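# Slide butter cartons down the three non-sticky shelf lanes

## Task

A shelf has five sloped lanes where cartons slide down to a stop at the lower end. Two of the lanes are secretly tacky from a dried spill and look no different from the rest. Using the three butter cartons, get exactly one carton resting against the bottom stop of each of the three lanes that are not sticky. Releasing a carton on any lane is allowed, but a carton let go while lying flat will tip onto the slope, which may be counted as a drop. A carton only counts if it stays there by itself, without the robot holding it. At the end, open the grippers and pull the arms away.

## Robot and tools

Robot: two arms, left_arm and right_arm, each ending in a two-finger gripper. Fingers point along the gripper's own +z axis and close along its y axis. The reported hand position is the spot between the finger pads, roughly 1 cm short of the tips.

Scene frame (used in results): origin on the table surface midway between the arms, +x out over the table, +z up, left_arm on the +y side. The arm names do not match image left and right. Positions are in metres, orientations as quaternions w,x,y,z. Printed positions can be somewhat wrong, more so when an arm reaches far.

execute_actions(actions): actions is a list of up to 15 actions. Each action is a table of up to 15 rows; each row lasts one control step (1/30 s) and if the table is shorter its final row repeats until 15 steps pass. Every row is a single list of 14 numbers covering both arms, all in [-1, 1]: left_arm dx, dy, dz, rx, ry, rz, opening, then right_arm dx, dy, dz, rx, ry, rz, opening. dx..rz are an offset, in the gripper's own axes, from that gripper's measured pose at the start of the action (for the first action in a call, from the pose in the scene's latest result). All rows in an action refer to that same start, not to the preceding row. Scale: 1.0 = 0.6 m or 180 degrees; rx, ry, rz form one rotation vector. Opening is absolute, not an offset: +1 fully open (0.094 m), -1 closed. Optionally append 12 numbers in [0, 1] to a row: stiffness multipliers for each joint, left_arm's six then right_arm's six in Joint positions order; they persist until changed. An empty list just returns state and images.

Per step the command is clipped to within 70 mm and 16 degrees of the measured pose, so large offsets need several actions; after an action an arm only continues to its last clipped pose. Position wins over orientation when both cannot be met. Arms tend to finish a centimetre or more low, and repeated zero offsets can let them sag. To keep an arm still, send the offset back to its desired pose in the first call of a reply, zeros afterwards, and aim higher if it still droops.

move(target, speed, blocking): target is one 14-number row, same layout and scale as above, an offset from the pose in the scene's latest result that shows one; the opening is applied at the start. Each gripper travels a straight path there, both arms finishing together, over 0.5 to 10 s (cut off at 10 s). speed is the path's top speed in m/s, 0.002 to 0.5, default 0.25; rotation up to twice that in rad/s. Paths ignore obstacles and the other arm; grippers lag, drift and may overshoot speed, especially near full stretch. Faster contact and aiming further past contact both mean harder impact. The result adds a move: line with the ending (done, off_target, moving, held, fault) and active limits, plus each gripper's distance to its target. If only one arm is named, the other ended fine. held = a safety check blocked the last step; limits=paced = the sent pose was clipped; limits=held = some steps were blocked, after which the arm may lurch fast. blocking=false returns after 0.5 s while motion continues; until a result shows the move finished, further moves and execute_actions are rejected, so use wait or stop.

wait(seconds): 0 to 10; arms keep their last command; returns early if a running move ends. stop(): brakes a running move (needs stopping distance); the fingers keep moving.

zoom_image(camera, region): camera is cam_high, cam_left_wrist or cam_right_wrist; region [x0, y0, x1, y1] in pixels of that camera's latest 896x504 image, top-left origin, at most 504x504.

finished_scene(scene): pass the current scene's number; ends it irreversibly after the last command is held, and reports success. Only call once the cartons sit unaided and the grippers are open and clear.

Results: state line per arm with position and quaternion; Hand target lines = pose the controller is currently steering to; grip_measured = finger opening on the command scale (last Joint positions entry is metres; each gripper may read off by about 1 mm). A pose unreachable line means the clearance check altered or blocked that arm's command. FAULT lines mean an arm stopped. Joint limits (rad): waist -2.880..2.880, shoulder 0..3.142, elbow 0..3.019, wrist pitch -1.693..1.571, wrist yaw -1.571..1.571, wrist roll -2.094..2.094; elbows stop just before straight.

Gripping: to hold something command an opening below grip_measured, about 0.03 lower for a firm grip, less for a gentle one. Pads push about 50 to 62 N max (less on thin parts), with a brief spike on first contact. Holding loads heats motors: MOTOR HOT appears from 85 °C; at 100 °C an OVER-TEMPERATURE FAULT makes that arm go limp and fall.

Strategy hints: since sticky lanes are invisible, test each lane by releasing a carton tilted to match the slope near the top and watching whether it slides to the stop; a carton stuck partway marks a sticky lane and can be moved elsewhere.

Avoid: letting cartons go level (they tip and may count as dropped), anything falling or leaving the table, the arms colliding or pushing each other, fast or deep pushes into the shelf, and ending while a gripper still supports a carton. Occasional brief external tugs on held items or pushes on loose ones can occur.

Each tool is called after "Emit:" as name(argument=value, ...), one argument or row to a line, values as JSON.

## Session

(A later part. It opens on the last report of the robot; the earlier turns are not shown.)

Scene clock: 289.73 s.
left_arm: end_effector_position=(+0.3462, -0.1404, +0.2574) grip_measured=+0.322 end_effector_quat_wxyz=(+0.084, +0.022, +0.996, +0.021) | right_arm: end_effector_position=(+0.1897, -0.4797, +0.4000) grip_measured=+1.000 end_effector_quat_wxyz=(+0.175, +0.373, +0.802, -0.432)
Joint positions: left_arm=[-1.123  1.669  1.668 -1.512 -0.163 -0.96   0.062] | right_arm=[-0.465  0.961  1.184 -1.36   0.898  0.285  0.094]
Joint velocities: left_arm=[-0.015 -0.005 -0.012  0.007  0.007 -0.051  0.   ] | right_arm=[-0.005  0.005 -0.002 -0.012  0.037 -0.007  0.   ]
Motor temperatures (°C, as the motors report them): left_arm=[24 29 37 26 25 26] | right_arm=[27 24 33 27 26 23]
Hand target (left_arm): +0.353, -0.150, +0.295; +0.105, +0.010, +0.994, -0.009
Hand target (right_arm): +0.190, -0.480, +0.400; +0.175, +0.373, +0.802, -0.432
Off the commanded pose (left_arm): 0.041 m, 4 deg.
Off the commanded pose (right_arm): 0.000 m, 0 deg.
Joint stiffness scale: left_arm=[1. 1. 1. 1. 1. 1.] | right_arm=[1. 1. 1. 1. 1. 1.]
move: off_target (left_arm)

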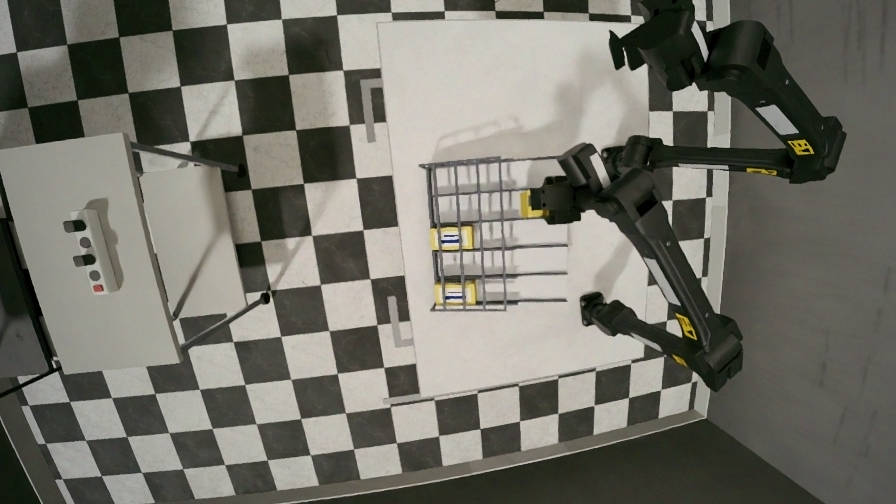

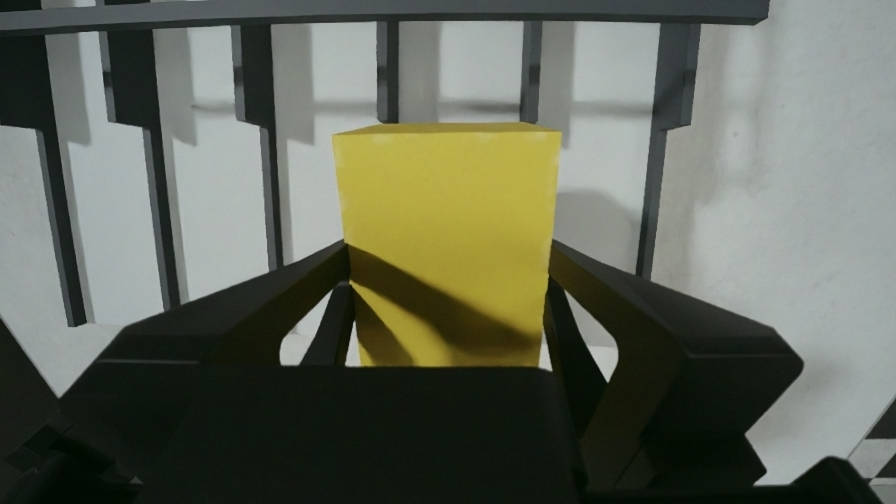

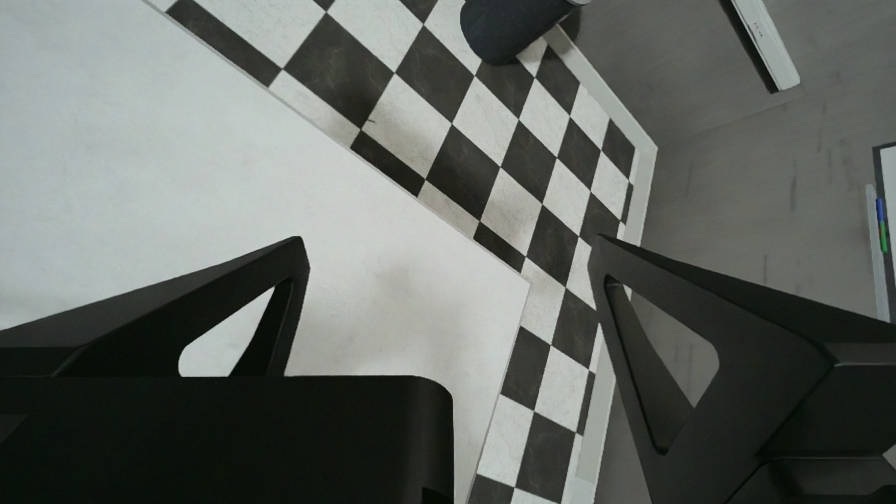

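Emit:
move(
  target=[-0.035,-0.018,0.03,0.015,0.05,-0.008,0.28,0,0,0,0,0,0,1],
  speed=0.05,
)

Scene clock: 294.27 s.
left_arm: end_effector_position=(+0.3559, -0.1394, +0.2104) grip_measured=+0.322 end_effector_quat_wxyz=(-0.010, +0.006, +1.000, +0.024) | right_arm: end_effector_position=(+0.1897, -0.4797, +0.4000) grip_measured=+1.000 end_effector_quat_wxyz=(+0.175, +0.373, +0.802, -0.432)
Joint positions: left_arm=[-1.058  1.761  1.672 -1.533 -0.012 -0.931  0.062] | right_arm=[-0.465  0.961  1.184 -1.36   0.898  0.285  0.094]
Joint velocities: left_arm=[-0.005  0.005 -0.007 -0.012 -0.022 -0.007 -0.   ] | right_arm=[-0.005 -0.005  0.002 -0.007 -0.037 -0.037  0.   ]
Motor temperatures (°C, as the motors report them): left_arm=[24 29 38 26 25 26] | right_arm=[27 24 33 27 26 23]
Hand target (left_arm): +0.368, -0.149, +0.242; +0.006, +0.010, +1.000, -0.002
Hand target (right_arm): +0.190, -0.480, +0.400; +0.175, +0.373, +0.802, -0.432
Off the commanded pose (left_arm): 0.037 m, 3 deg.
Off the commanded pose (right_arm): 0.000 m, 0 deg.
Joint stiffness scale: left_arm=[1. 1. 1. 1. 1. 1.] | right_arm=[1. 1. 1. 1. 1. 1.]
move: off_target (left_arm)

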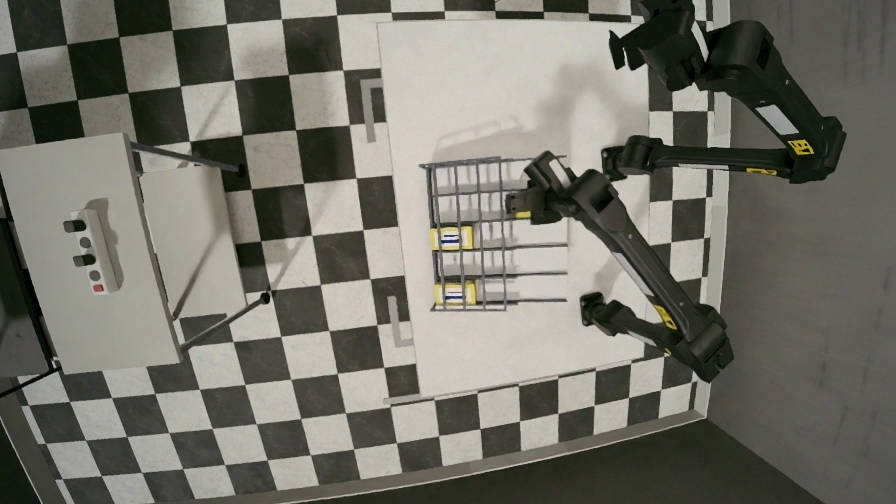

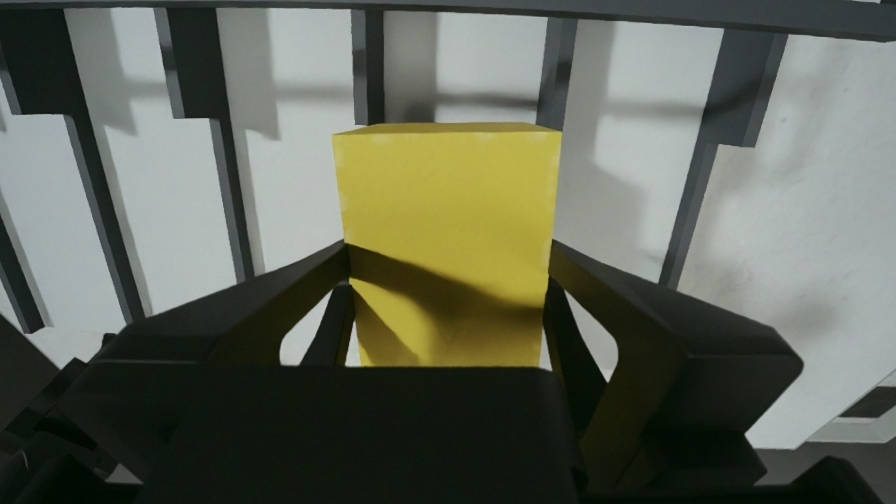

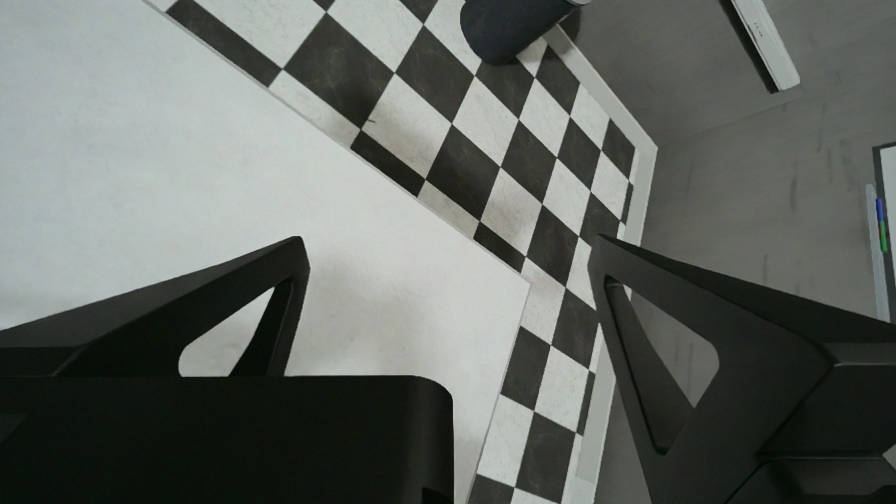

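Emit:
move(
  target=[-0.005,-0.008,0.064,0.005,0,0,0.28,0,0,0,0,0,0,1],
  speed=0.02,
)

Scene clock: 298.30 s.
left_arm: end_effector_position=(+0.3554, -0.1398, +0.1751) grip_measured=+0.322 end_effector_quat_wxyz=(-0.011, +0.006, +1.000, +0.023) | right_arm: end_effector_position=(+0.1897, -0.4797, +0.4000) grip_measured=+1.000 end_effector_quat_wxyz=(+0.175, +0.373, +0.802, -0.432)
Joint positions: left_arm=[-1.058  1.773  1.596 -1.444 -0.008 -0.931  0.062] | right_arm=[-0.465  0.961  1.184 -1.36   0.898  0.285  0.094]
Joint velocities: left_arm=[-0.015 -0.005 -0.002 -0.002 -0.037  0.051 -0.001] | right_arm=[ 0.005 -0.005 -0.002 -0.007  0.007 -0.007  0.   ]
Motor temperatures (°C, as the motors report them): left_arm=[24 30 38 26 25 26] | right_arm=[27 24 33 27 26 23]
Hand target (left_arm): +0.358, -0.142, +0.172; -0.010, +0.006, +1.000, +0.016
Hand target (right_arm): +0.190, -0.480, +0.400; +0.175, +0.373, +0.802, -0.432
Off the commanded pose (left_arm): 0.005 m, 1 deg.
Off the commanded pose (right_arm): 0.000 m, 0 deg.
Joint stiffness scale: left_arm=[1. 1. 1. 1. 1. 1.] | right_arm=[1. 1. 1. 1. 1. 1.]
move: done

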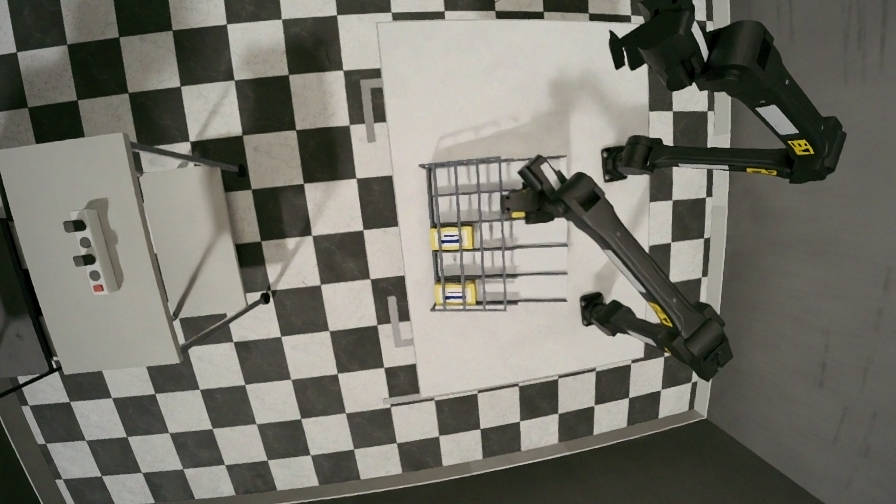

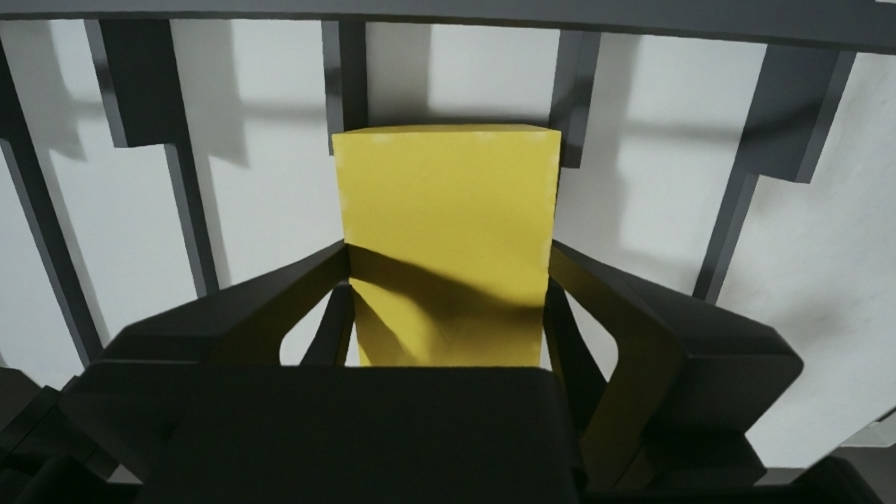

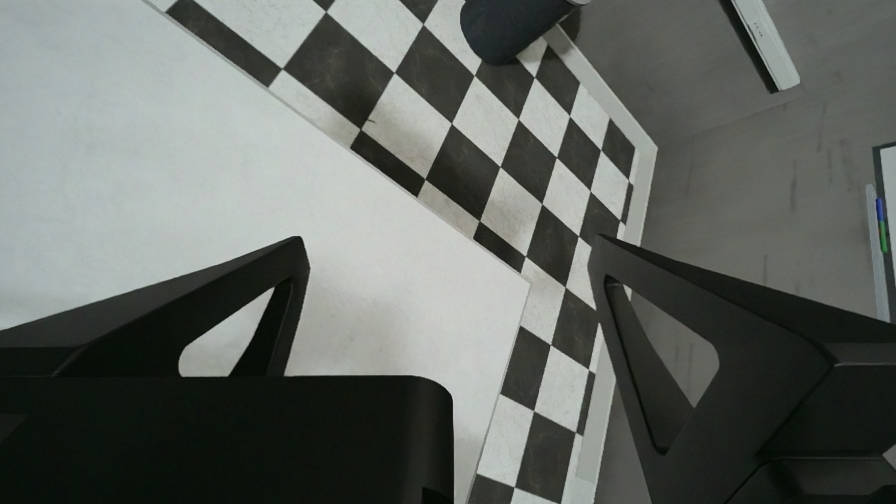

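Emit:
move(
  target=[0,-0.008,0.008,0.006,0,0,0.28,0,0,0,0,0,0,1],
  speed=0.01,
)

Emit:
move(
  target=[0,0,0,0,0,0,0.85,0,0,0,0,0,0,1],
  speed=0.01,
)

Emit:
wait(
  seconds=2,
)

Scene clock: 308.50 s.
left_arm: end_effector_position=(+0.3554, -0.1400, +0.1748) grip_measured=+0.322 end_effector_quat_wxyz=(-0.012, +0.006, +1.000, +0.022) | right_arm: end_effector_position=(+0.1897, -0.4797, +0.4000) grip_measured=+1.000 end_effector_quat_wxyz=(+0.175, +0.373, +0.802, -0.432)
Joint positions: left_arm=[-1.058  1.773  1.595 -1.442 -0.007 -0.931  0.062] | right_arm=[-0.465  0.961  1.184 -1.36   0.898  0.285  0.094]
Joint velocities: left_arm=[ 0.005 -0.005 -0.012 -0.012  0.007 -0.007 -0.001] | right_arm=[-0.005  0.005  0.012  0.002 -0.007 -0.007  0.   ]
Motor temperatures (°C, as the motors report them): left_arm=[24 30 36 26 25 26] | right_arm=[27 24 33 27 26 23]
Hand target (left_arm): +0.355, -0.144, +0.170; -0.011, +0.006, +1.000, +0.013
Hand target (right_arm): +0.190, -0.480, +0.400; +0.175, +0.373, +0.802, -0.432
Off the commanded pose (left_arm): 0.006 m, 1 deg.
Off the commanded pose (right_arm): 0.000 m, 0 deg.
Joint stiffness scale: left_arm=[1. 1. 1. 1. 1. 1.] | right_arm=[1. 1. 1. 1. 1. 1.]
move: done

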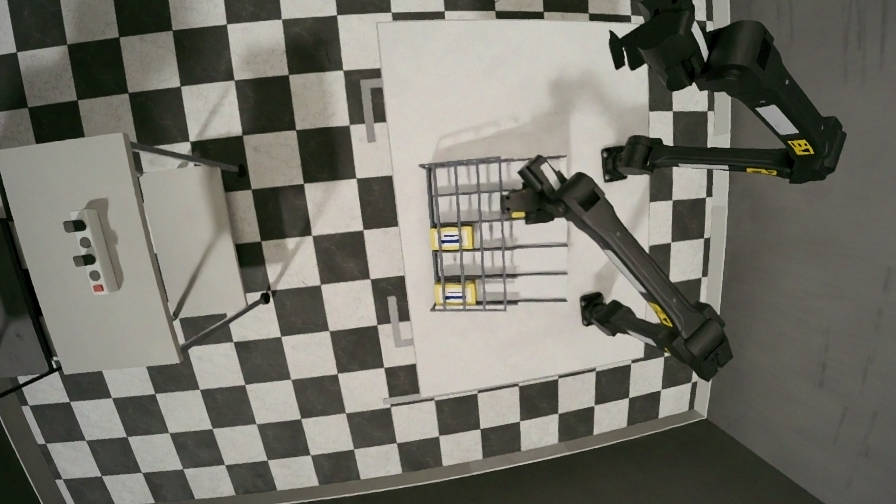

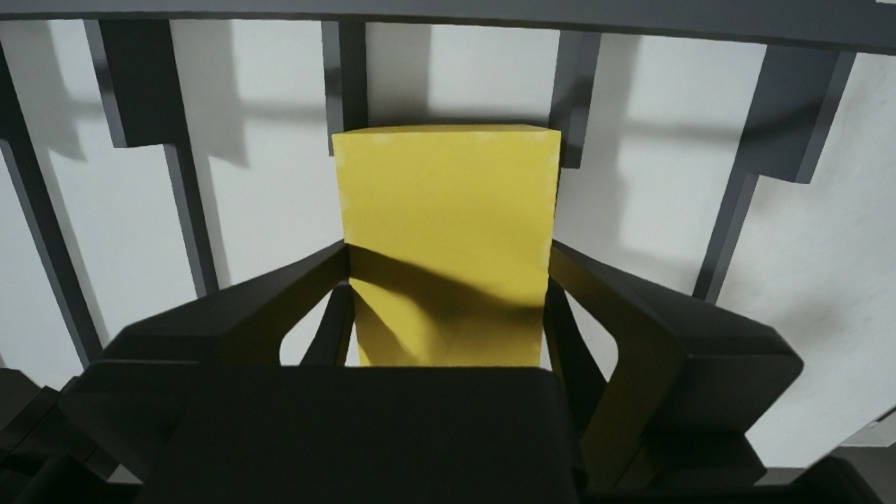

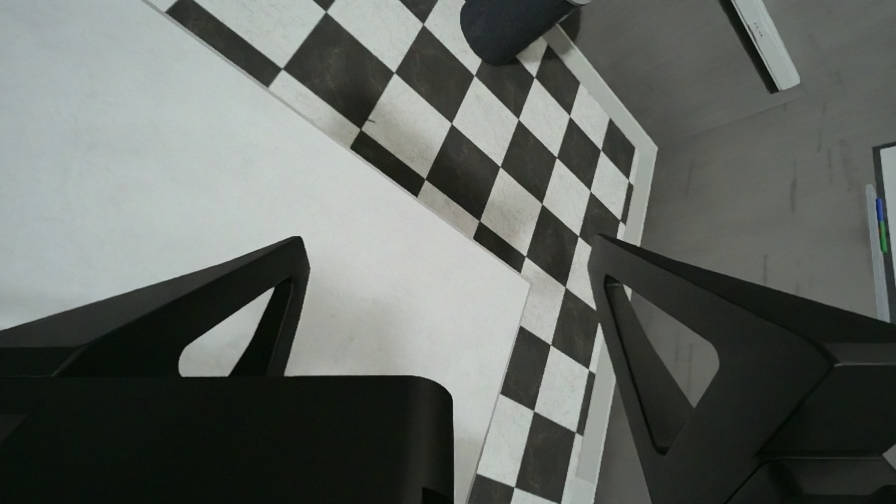

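Scene clock: 309.00 s.
left_arm: end_effector_position=(+0.3556, -0.1398, +0.1748) grip_measured=+0.847 end_effector_quat_wxyz=(-0.011, +0.006, +1.000, +0.022) | right_arm: end_effector_position=(+0.1897, -0.4797, +0.4000) grip_measured=+1.000 end_effector_quat_wxyz=(+0.175, +0.373, +0.802, -0.432)
Joint positions: left_arm=[-1.057  1.773  1.595 -1.442 -0.008 -0.931  0.087] | right_arm=[-0.465  0.961  1.184 -1.36   0.898  0.285  0.094]
Joint velocities: left_arm=[-0.034 -0.005 -0.002 -0.002 -0.007 -0.022 -0.001] | right_arm=[-0.005 -0.005 -0.002 -0.017  0.022  0.007  0.   ]
Motor temperatures (°C, as the motors report them): left_arm=[24 30 36 26 25 26] | right_arm=[27 24 33 27 26 23]
Hand target (left_arm): +0.356, -0.140, +0.175; -0.012, +0.006, +1.000, +0.022
Hand target (right_arm): +0.190, -0.480, +0.400; +0.175, +0.373, +0.802, -0.432
Off the commanded pose (left_arm): 0.000 m, 0 deg.
Off the commanded pose (right_arm): 0.000 m, 0 deg.
Joint stiffness scale: left_arm=[1. 1. 1. 1. 1. 1.] | right_arm=[1. 1. 1. 1. 1. 1.]
move: done

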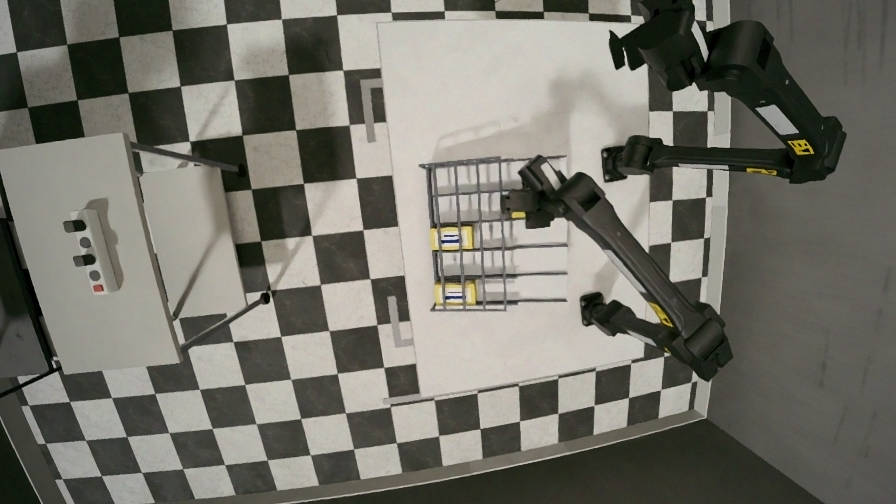

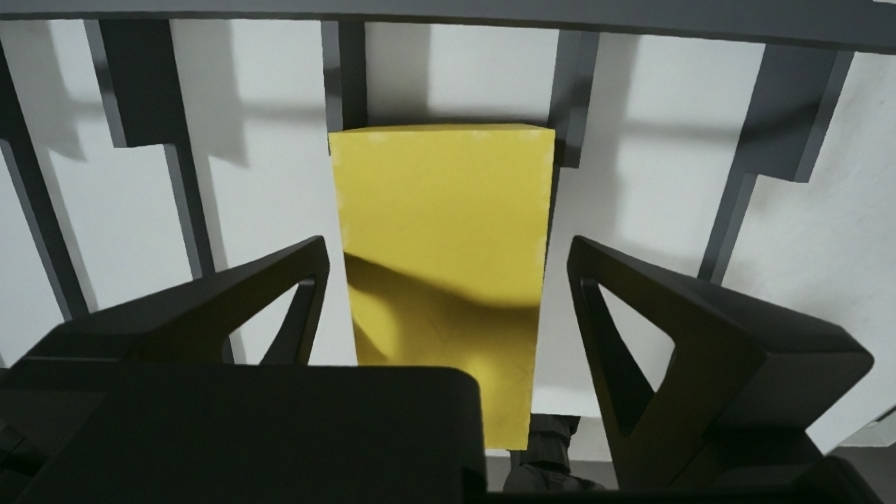

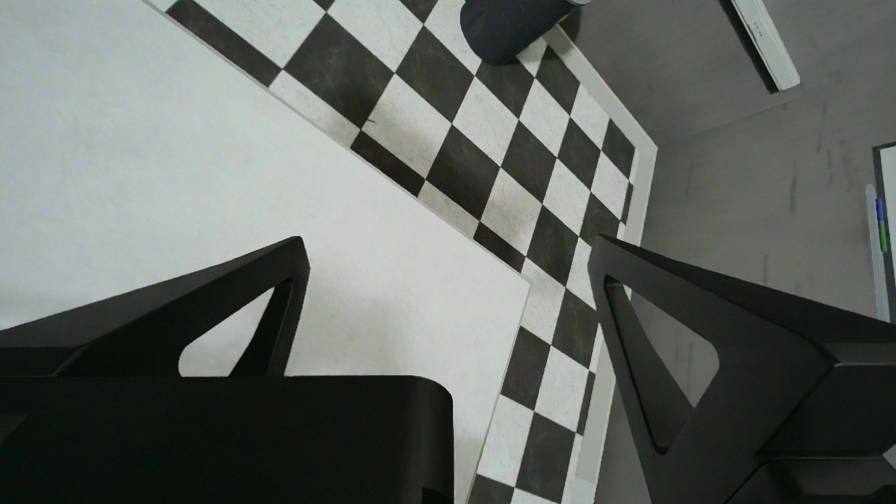

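Scene clock: 311.00 s.
left_arm: end_effector_position=(+0.3556, -0.1398, +0.1748) grip_measured=+0.847 end_effector_quat_wxyz=(-0.011, +0.006, +1.000, +0.022) | right_arm: end_effector_position=(+0.1897, -0.4797, +0.4000) grip_measured=+1.000 end_effector_quat_wxyz=(+0.175, +0.373, +0.802, -0.432)
Joint positions: left_arm=[-1.057  1.773  1.595 -1.442 -0.008 -0.931  0.087] | right_arm=[-0.465  0.961  1.184 -1.36   0.898  0.285  0.094]
Joint velocities: left_arm=[ 0.005  0.005  0.002 -0.012  0.007 -0.037  0.001] | right_arm=[-0.015 -0.015 -0.017 -0.012  0.007 -0.007  0.   ]
Motor temperatures (°C, as the motors report them): left_arm=[24 30 36 26 25 26] | right_arm=[27 24 33 27 26 23]
Hand target (left_arm): +0.356, -0.140, +0.175; -0.012, +0.006, +1.000, +0.022
Hand target (right_arm): +0.190, -0.480, +0.400; +0.175, +0.373, +0.802, -0.432
Off the commanded pose (left_arm): 0.000 m, 0 deg.
Off the commanded pose (right_arm): 0.000 m, 0 deg.
Joint stiffness scale: left_arm=[1. 1. 1. 1. 1. 1.] | right_arm=[1. 1. 1. 1. 1. 1.]
wait: 2.00 s; at rest by 0.17 s

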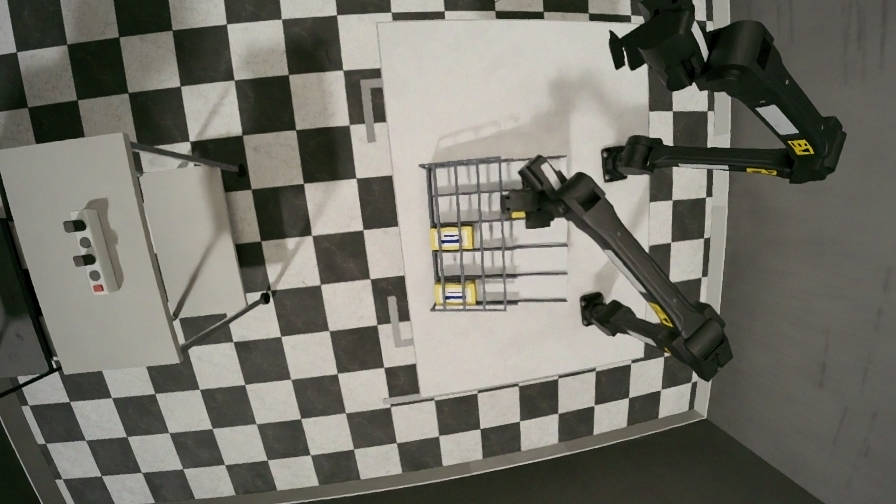

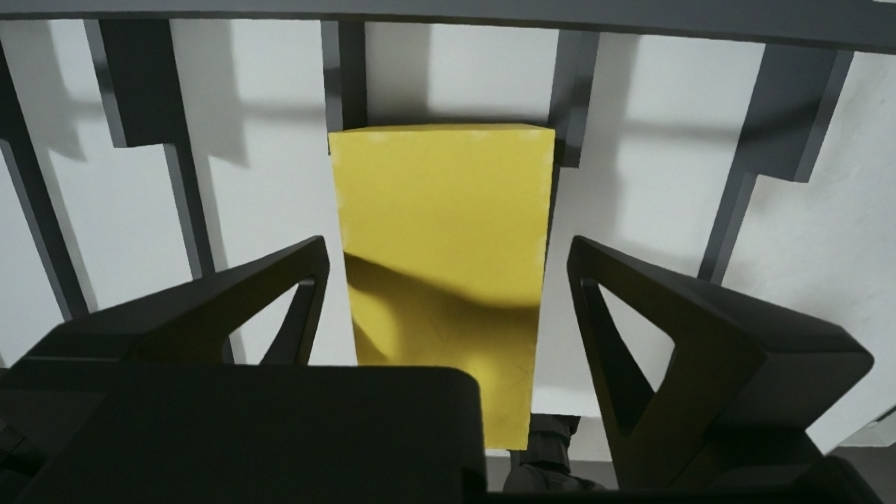

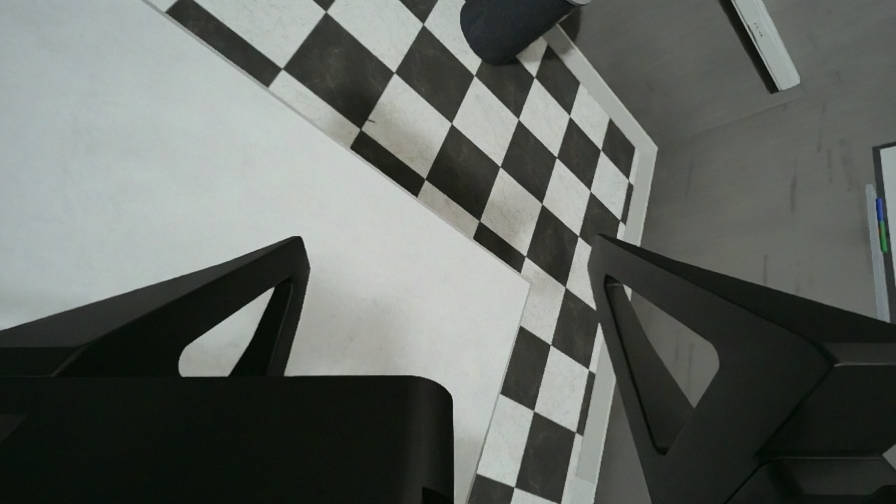

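Emit:
move(
  target=[0,0.006,0,0,0,0,0.85,0,0,0,0,0,0,1],
  speed=0.01,
)

Emit:
move(
  target=[0,0,0,0,0,0,0.28,0,0,0,0,0,0,1],
  speed=0.01,
)

Emit:
move(
  target=[0.03,-0.015,-0.22,0.02,-0.07,0,0.28,0,0,0,0,0,0,1],
  speed=0.06,
)

Scene clock: 315.40 s.
left_arm: end_effector_position=(+0.3556, -0.1397, +0.1754) grip_measured=+0.847 end_effector_quat_wxyz=(-0.011, +0.006, +1.000, +0.022) | right_arm: end_effector_position=(+0.1897, -0.4797, +0.4000) grip_measured=+1.000 end_effector_quat_wxyz=(+0.175, +0.373, +0.802, -0.432)
Joint positions: left_arm=[-1.057  1.772  1.595 -1.442 -0.008 -0.931  0.087] | right_arm=[-0.465  0.961  1.184 -1.36   0.898  0.285  0.094]
Joint velocities: left_arm=[-0.005 -0.015 -0.002 -0.007 -0.081 -0.022  0.   ] | right_arm=[-0.005 -0.005  0.007  0.017 -0.022 -0.007  0.   ]
Motor temperatures (°C, as the motors report them): left_arm=[24 30 36 26 25 26] | right_arm=[27 24 33 27 26 23]
Hand target (left_arm): +0.356, -0.136, +0.175; -0.011, +0.006, +1.000, +0.022
Hand target (right_arm): +0.190, -0.480, +0.400; +0.175, +0.373, +0.802, -0.432
Off the commanded pose (left_arm): 0.004 m, 0 deg.
Off the commanded pose (right_arm): 0.000 m, 0 deg.
Joint stiffness scale: left_arm=[1. 1. 1. 1. 1. 1.] | right_arm=[1. 1. 1. 1. 1. 1.]
move: done

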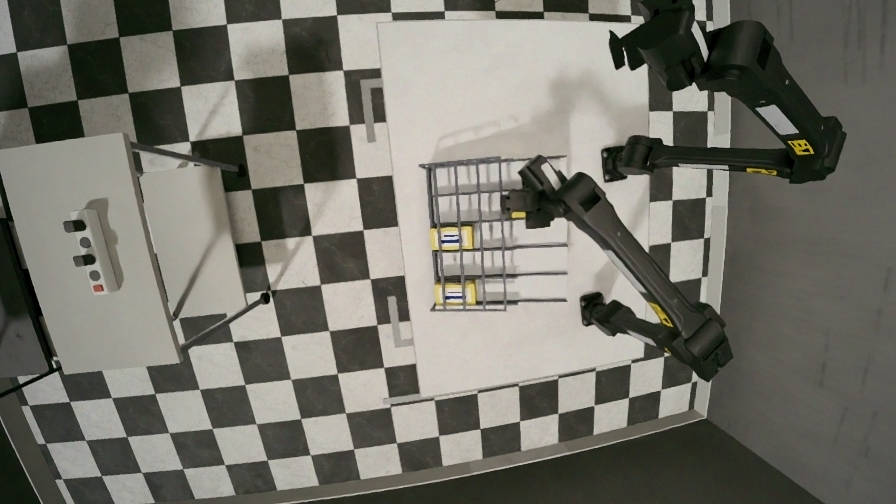

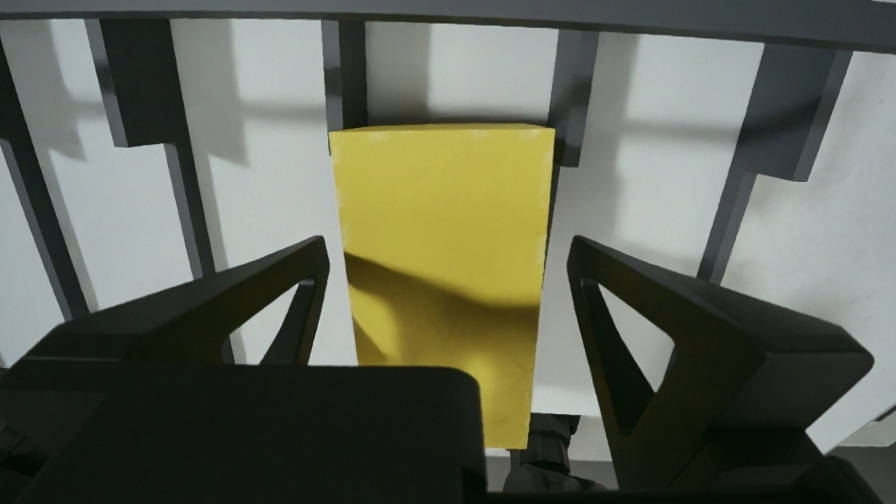

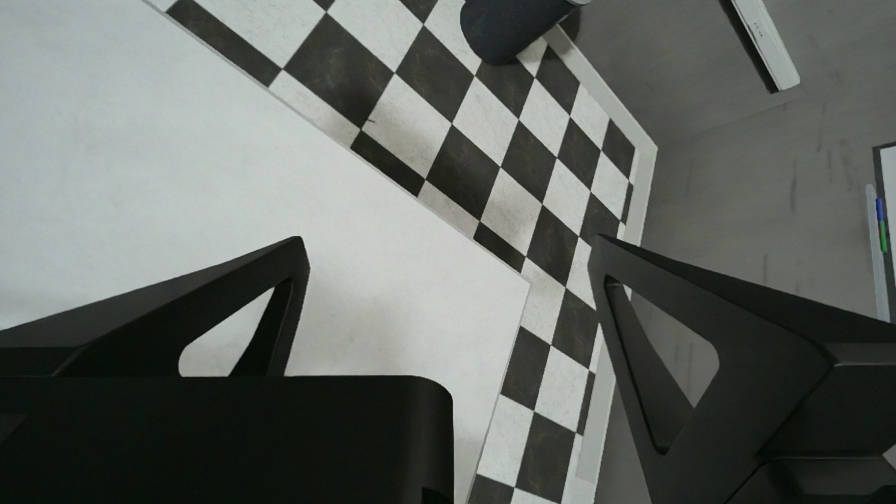

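Scene clock: 315.90 s.
left_arm: end_effector_position=(+0.3559, -0.1393, +0.1756) grip_measured=+0.320 end_effector_quat_wxyz=(-0.010, +0.006, +1.000, +0.023) | right_arm: end_effector_position=(+0.1897, -0.4797, +0.4000) grip_measured=+1.000 end_effector_quat_wxyz=(+0.175, +0.373, +0.802, -0.432)
Joint positions: left_arm=[-1.057  1.771  1.595 -1.443 -0.011 -0.931  0.062] | right_arm=[-0.465  0.961  1.184 -1.36   0.898  0.285  0.094]
Joint velocities: left_arm=[-0.015  0.005 -0.002  0.002 -0.007 -0.095 -0.001] | right_arm=[ 0.005 -0.015  0.027 -0.007 -0.007 -0.007  0.   ]
Motor temperatures (°C, as the motors report them): left_arm=[24 30 36 26 25 26] | right_arm=[27 24 33 27 26 23]
Hand target (left_arm): +0.356, -0.140, +0.175; -0.011, +0.006, +1.000, +0.022
Hand target (right_arm): +0.190, -0.480, +0.400; +0.175, +0.373, +0.802, -0.432
Off the commanded pose (left_arm): 0.001 m, 0 deg.
Off the commanded pose (right_arm): 0.000 m, 0 deg.
Joint stiffness scale: left_arm=[1. 1. 1. 1. 1. 1.] | right_arm=[1. 1. 1. 1. 1. 1.]
move: done

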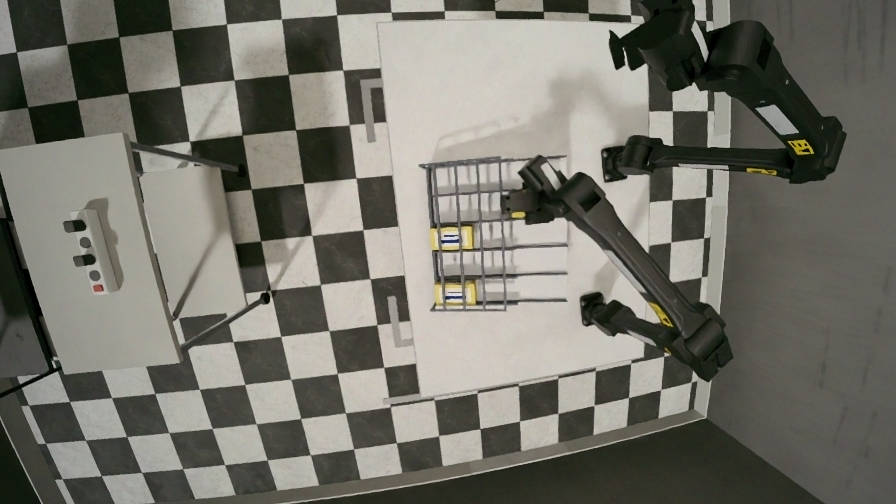

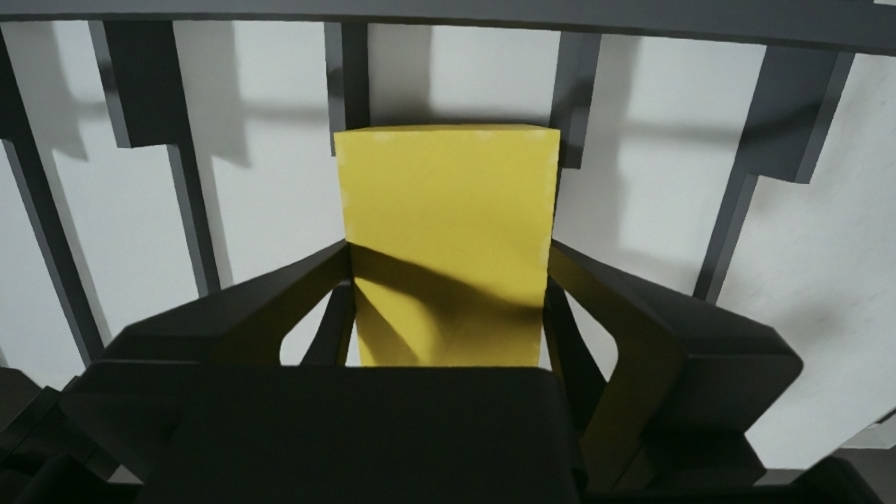

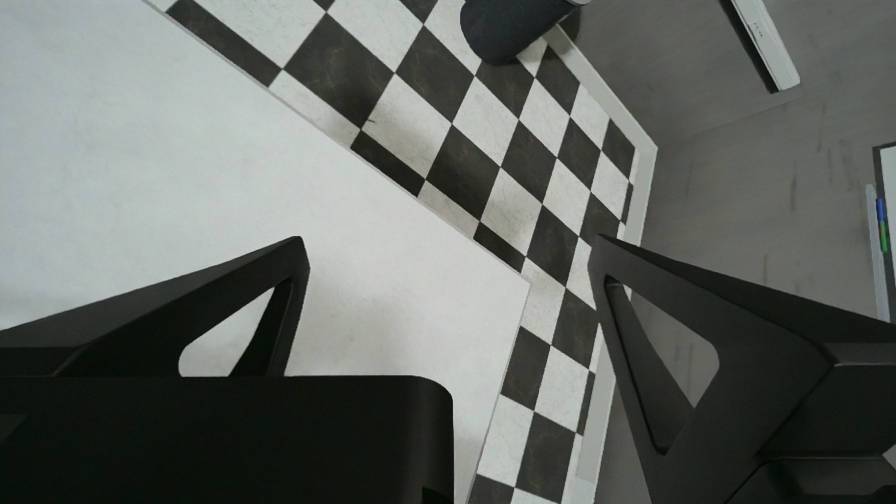

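Scene clock: 318.53 s.
left_arm: end_effector_position=(+0.3395, -0.1433, +0.2620) grip_measured=+0.320 end_effector_quat_wxyz=(+0.075, +0.014, +0.997, +0.027) | right_arm: end_effector_position=(+0.1897, -0.4797, +0.4000) grip_measured=+1.000 end_effector_quat_wxyz=(+0.175, +0.373, +0.802, -0.432)
Joint positions: left_arm=[-1.135  1.681  1.697 -1.553 -0.156 -0.989  0.062] | right_arm=[-0.465  0.961  1.184 -1.36   0.898  0.285  0.094]
Joint velocities: left_arm=[ 0.005  0.005 -0.012  0.012  0.022 -0.081 -0.001] | right_arm=[-0.005  0.005  0.002 -0.017  0.066 -0.037  0.   ]
Motor temperatures (°C, as the motors report them): left_arm=[24 31 37 26 25 26] | right_arm=[27 24 33 27 26 23]
Hand target (left_arm): +0.340, -0.152, +0.307; +0.099, +0.008, +0.995, -0.010
Hand target (right_arm): +0.190, -0.480, +0.400; +0.175, +0.373, +0.802, -0.432
Off the commanded pose (left_arm): 0.047 m, 5 deg.
Off the commanded pose (right_arm): 0.000 m, 0 deg.
Joint stiffness scale: left_arm=[1. 1. 1. 1. 1. 1.] | right_arm=[1. 1. 1. 1. 1. 1.]
move: off_target (left_arm)

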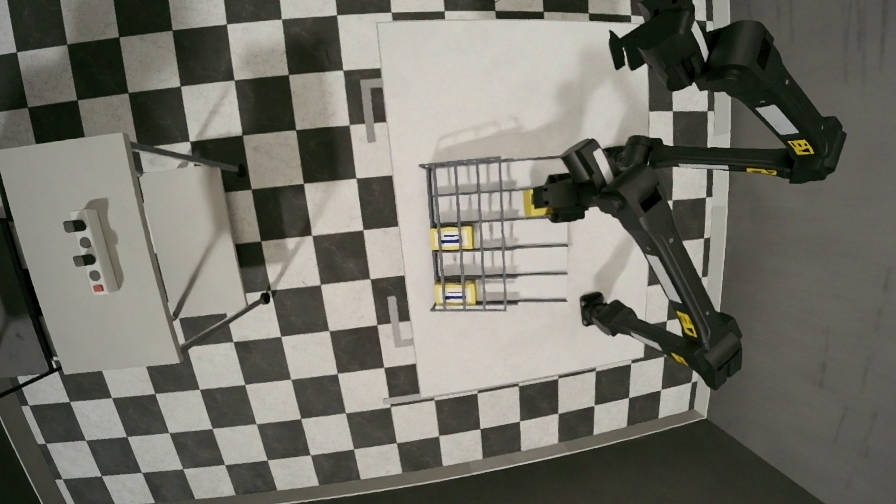

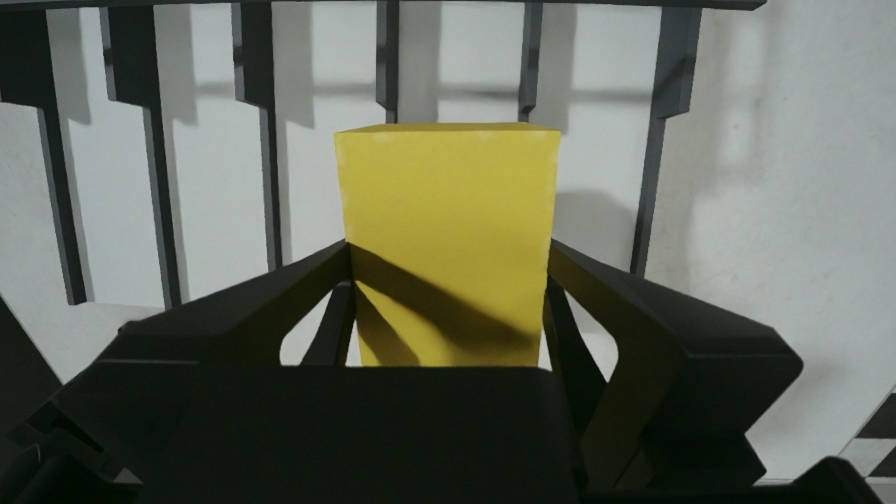

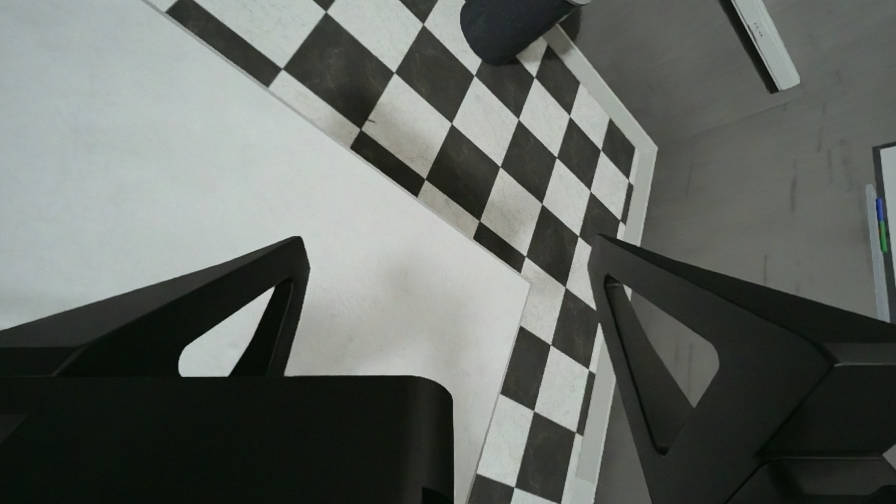

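Emit:
move(
  target=[-0.02,-0.165,-0.08,0.025,-0.015,0,0.28,0,0,0,0,0,0,1],
  speed=0.08,
)

Scene clock: 321.90 s.
left_arm: end_effector_position=(+0.3397, -0.2327, +0.2711) grip_measured=+0.320 end_effector_quat_wxyz=(+0.081, +0.025, +0.996, +0.015) | right_arm: end_effector_position=(+0.1897, -0.4797, +0.4000) grip_measured=+1.000 end_effector_quat_wxyz=(+0.175, +0.373, +0.802, -0.432)
Joint positions: left_arm=[-1.213  1.891  2.012 -1.64  -0.158 -1.045  0.062] | right_arm=[-0.465  0.961  1.184 -1.36   0.898  0.285  0.094]
Joint velocities: left_arm=[ 0.005 -0.015  0.012 -0.017 -0.051  0.051 -0.001] | right_arm=[-0.015 -0.005 -0.002  0.022 -0.051  0.007  0.   ]
Motor temperatures (°C, as the motors report them): left_arm=[24 31 38 26 25 26] | right_arm=[27 24 33 27 26 23]
Hand target (left_arm): +0.340, -0.243, +0.304; +0.098, +0.018, +0.995, -0.014
Hand target (right_arm): +0.190, -0.480, +0.400; +0.175, +0.373, +0.802, -0.432
Off the commanded pose (left_arm): 0.037 m, 4 deg.
Off the commanded pose (right_arm): 0.000 m, 0 deg.
Joint stiffness scale: left_arm=[1. 1. 1. 1. 1. 1.] | right_arm=[1. 1. 1. 1. 1. 1.]
move: off_target (left_arm)

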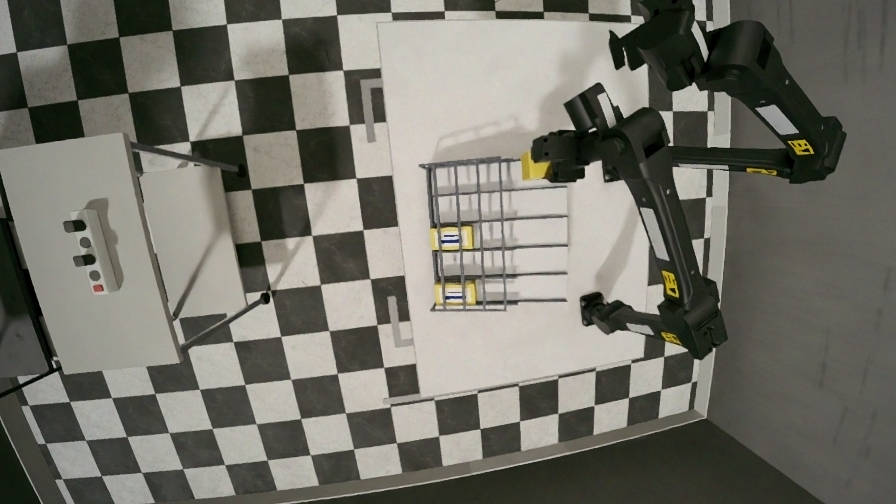

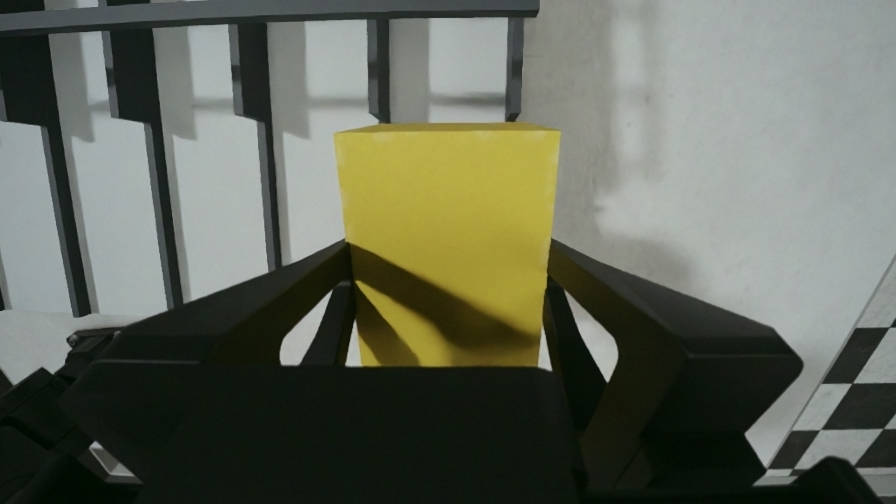

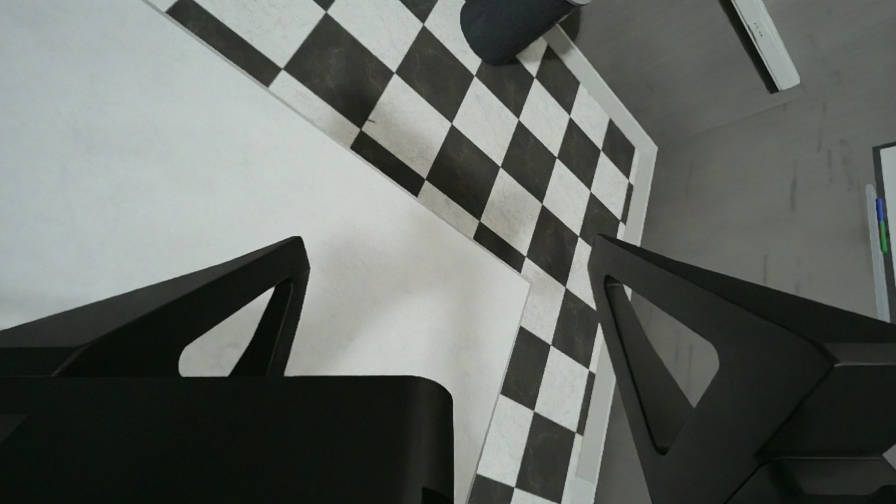

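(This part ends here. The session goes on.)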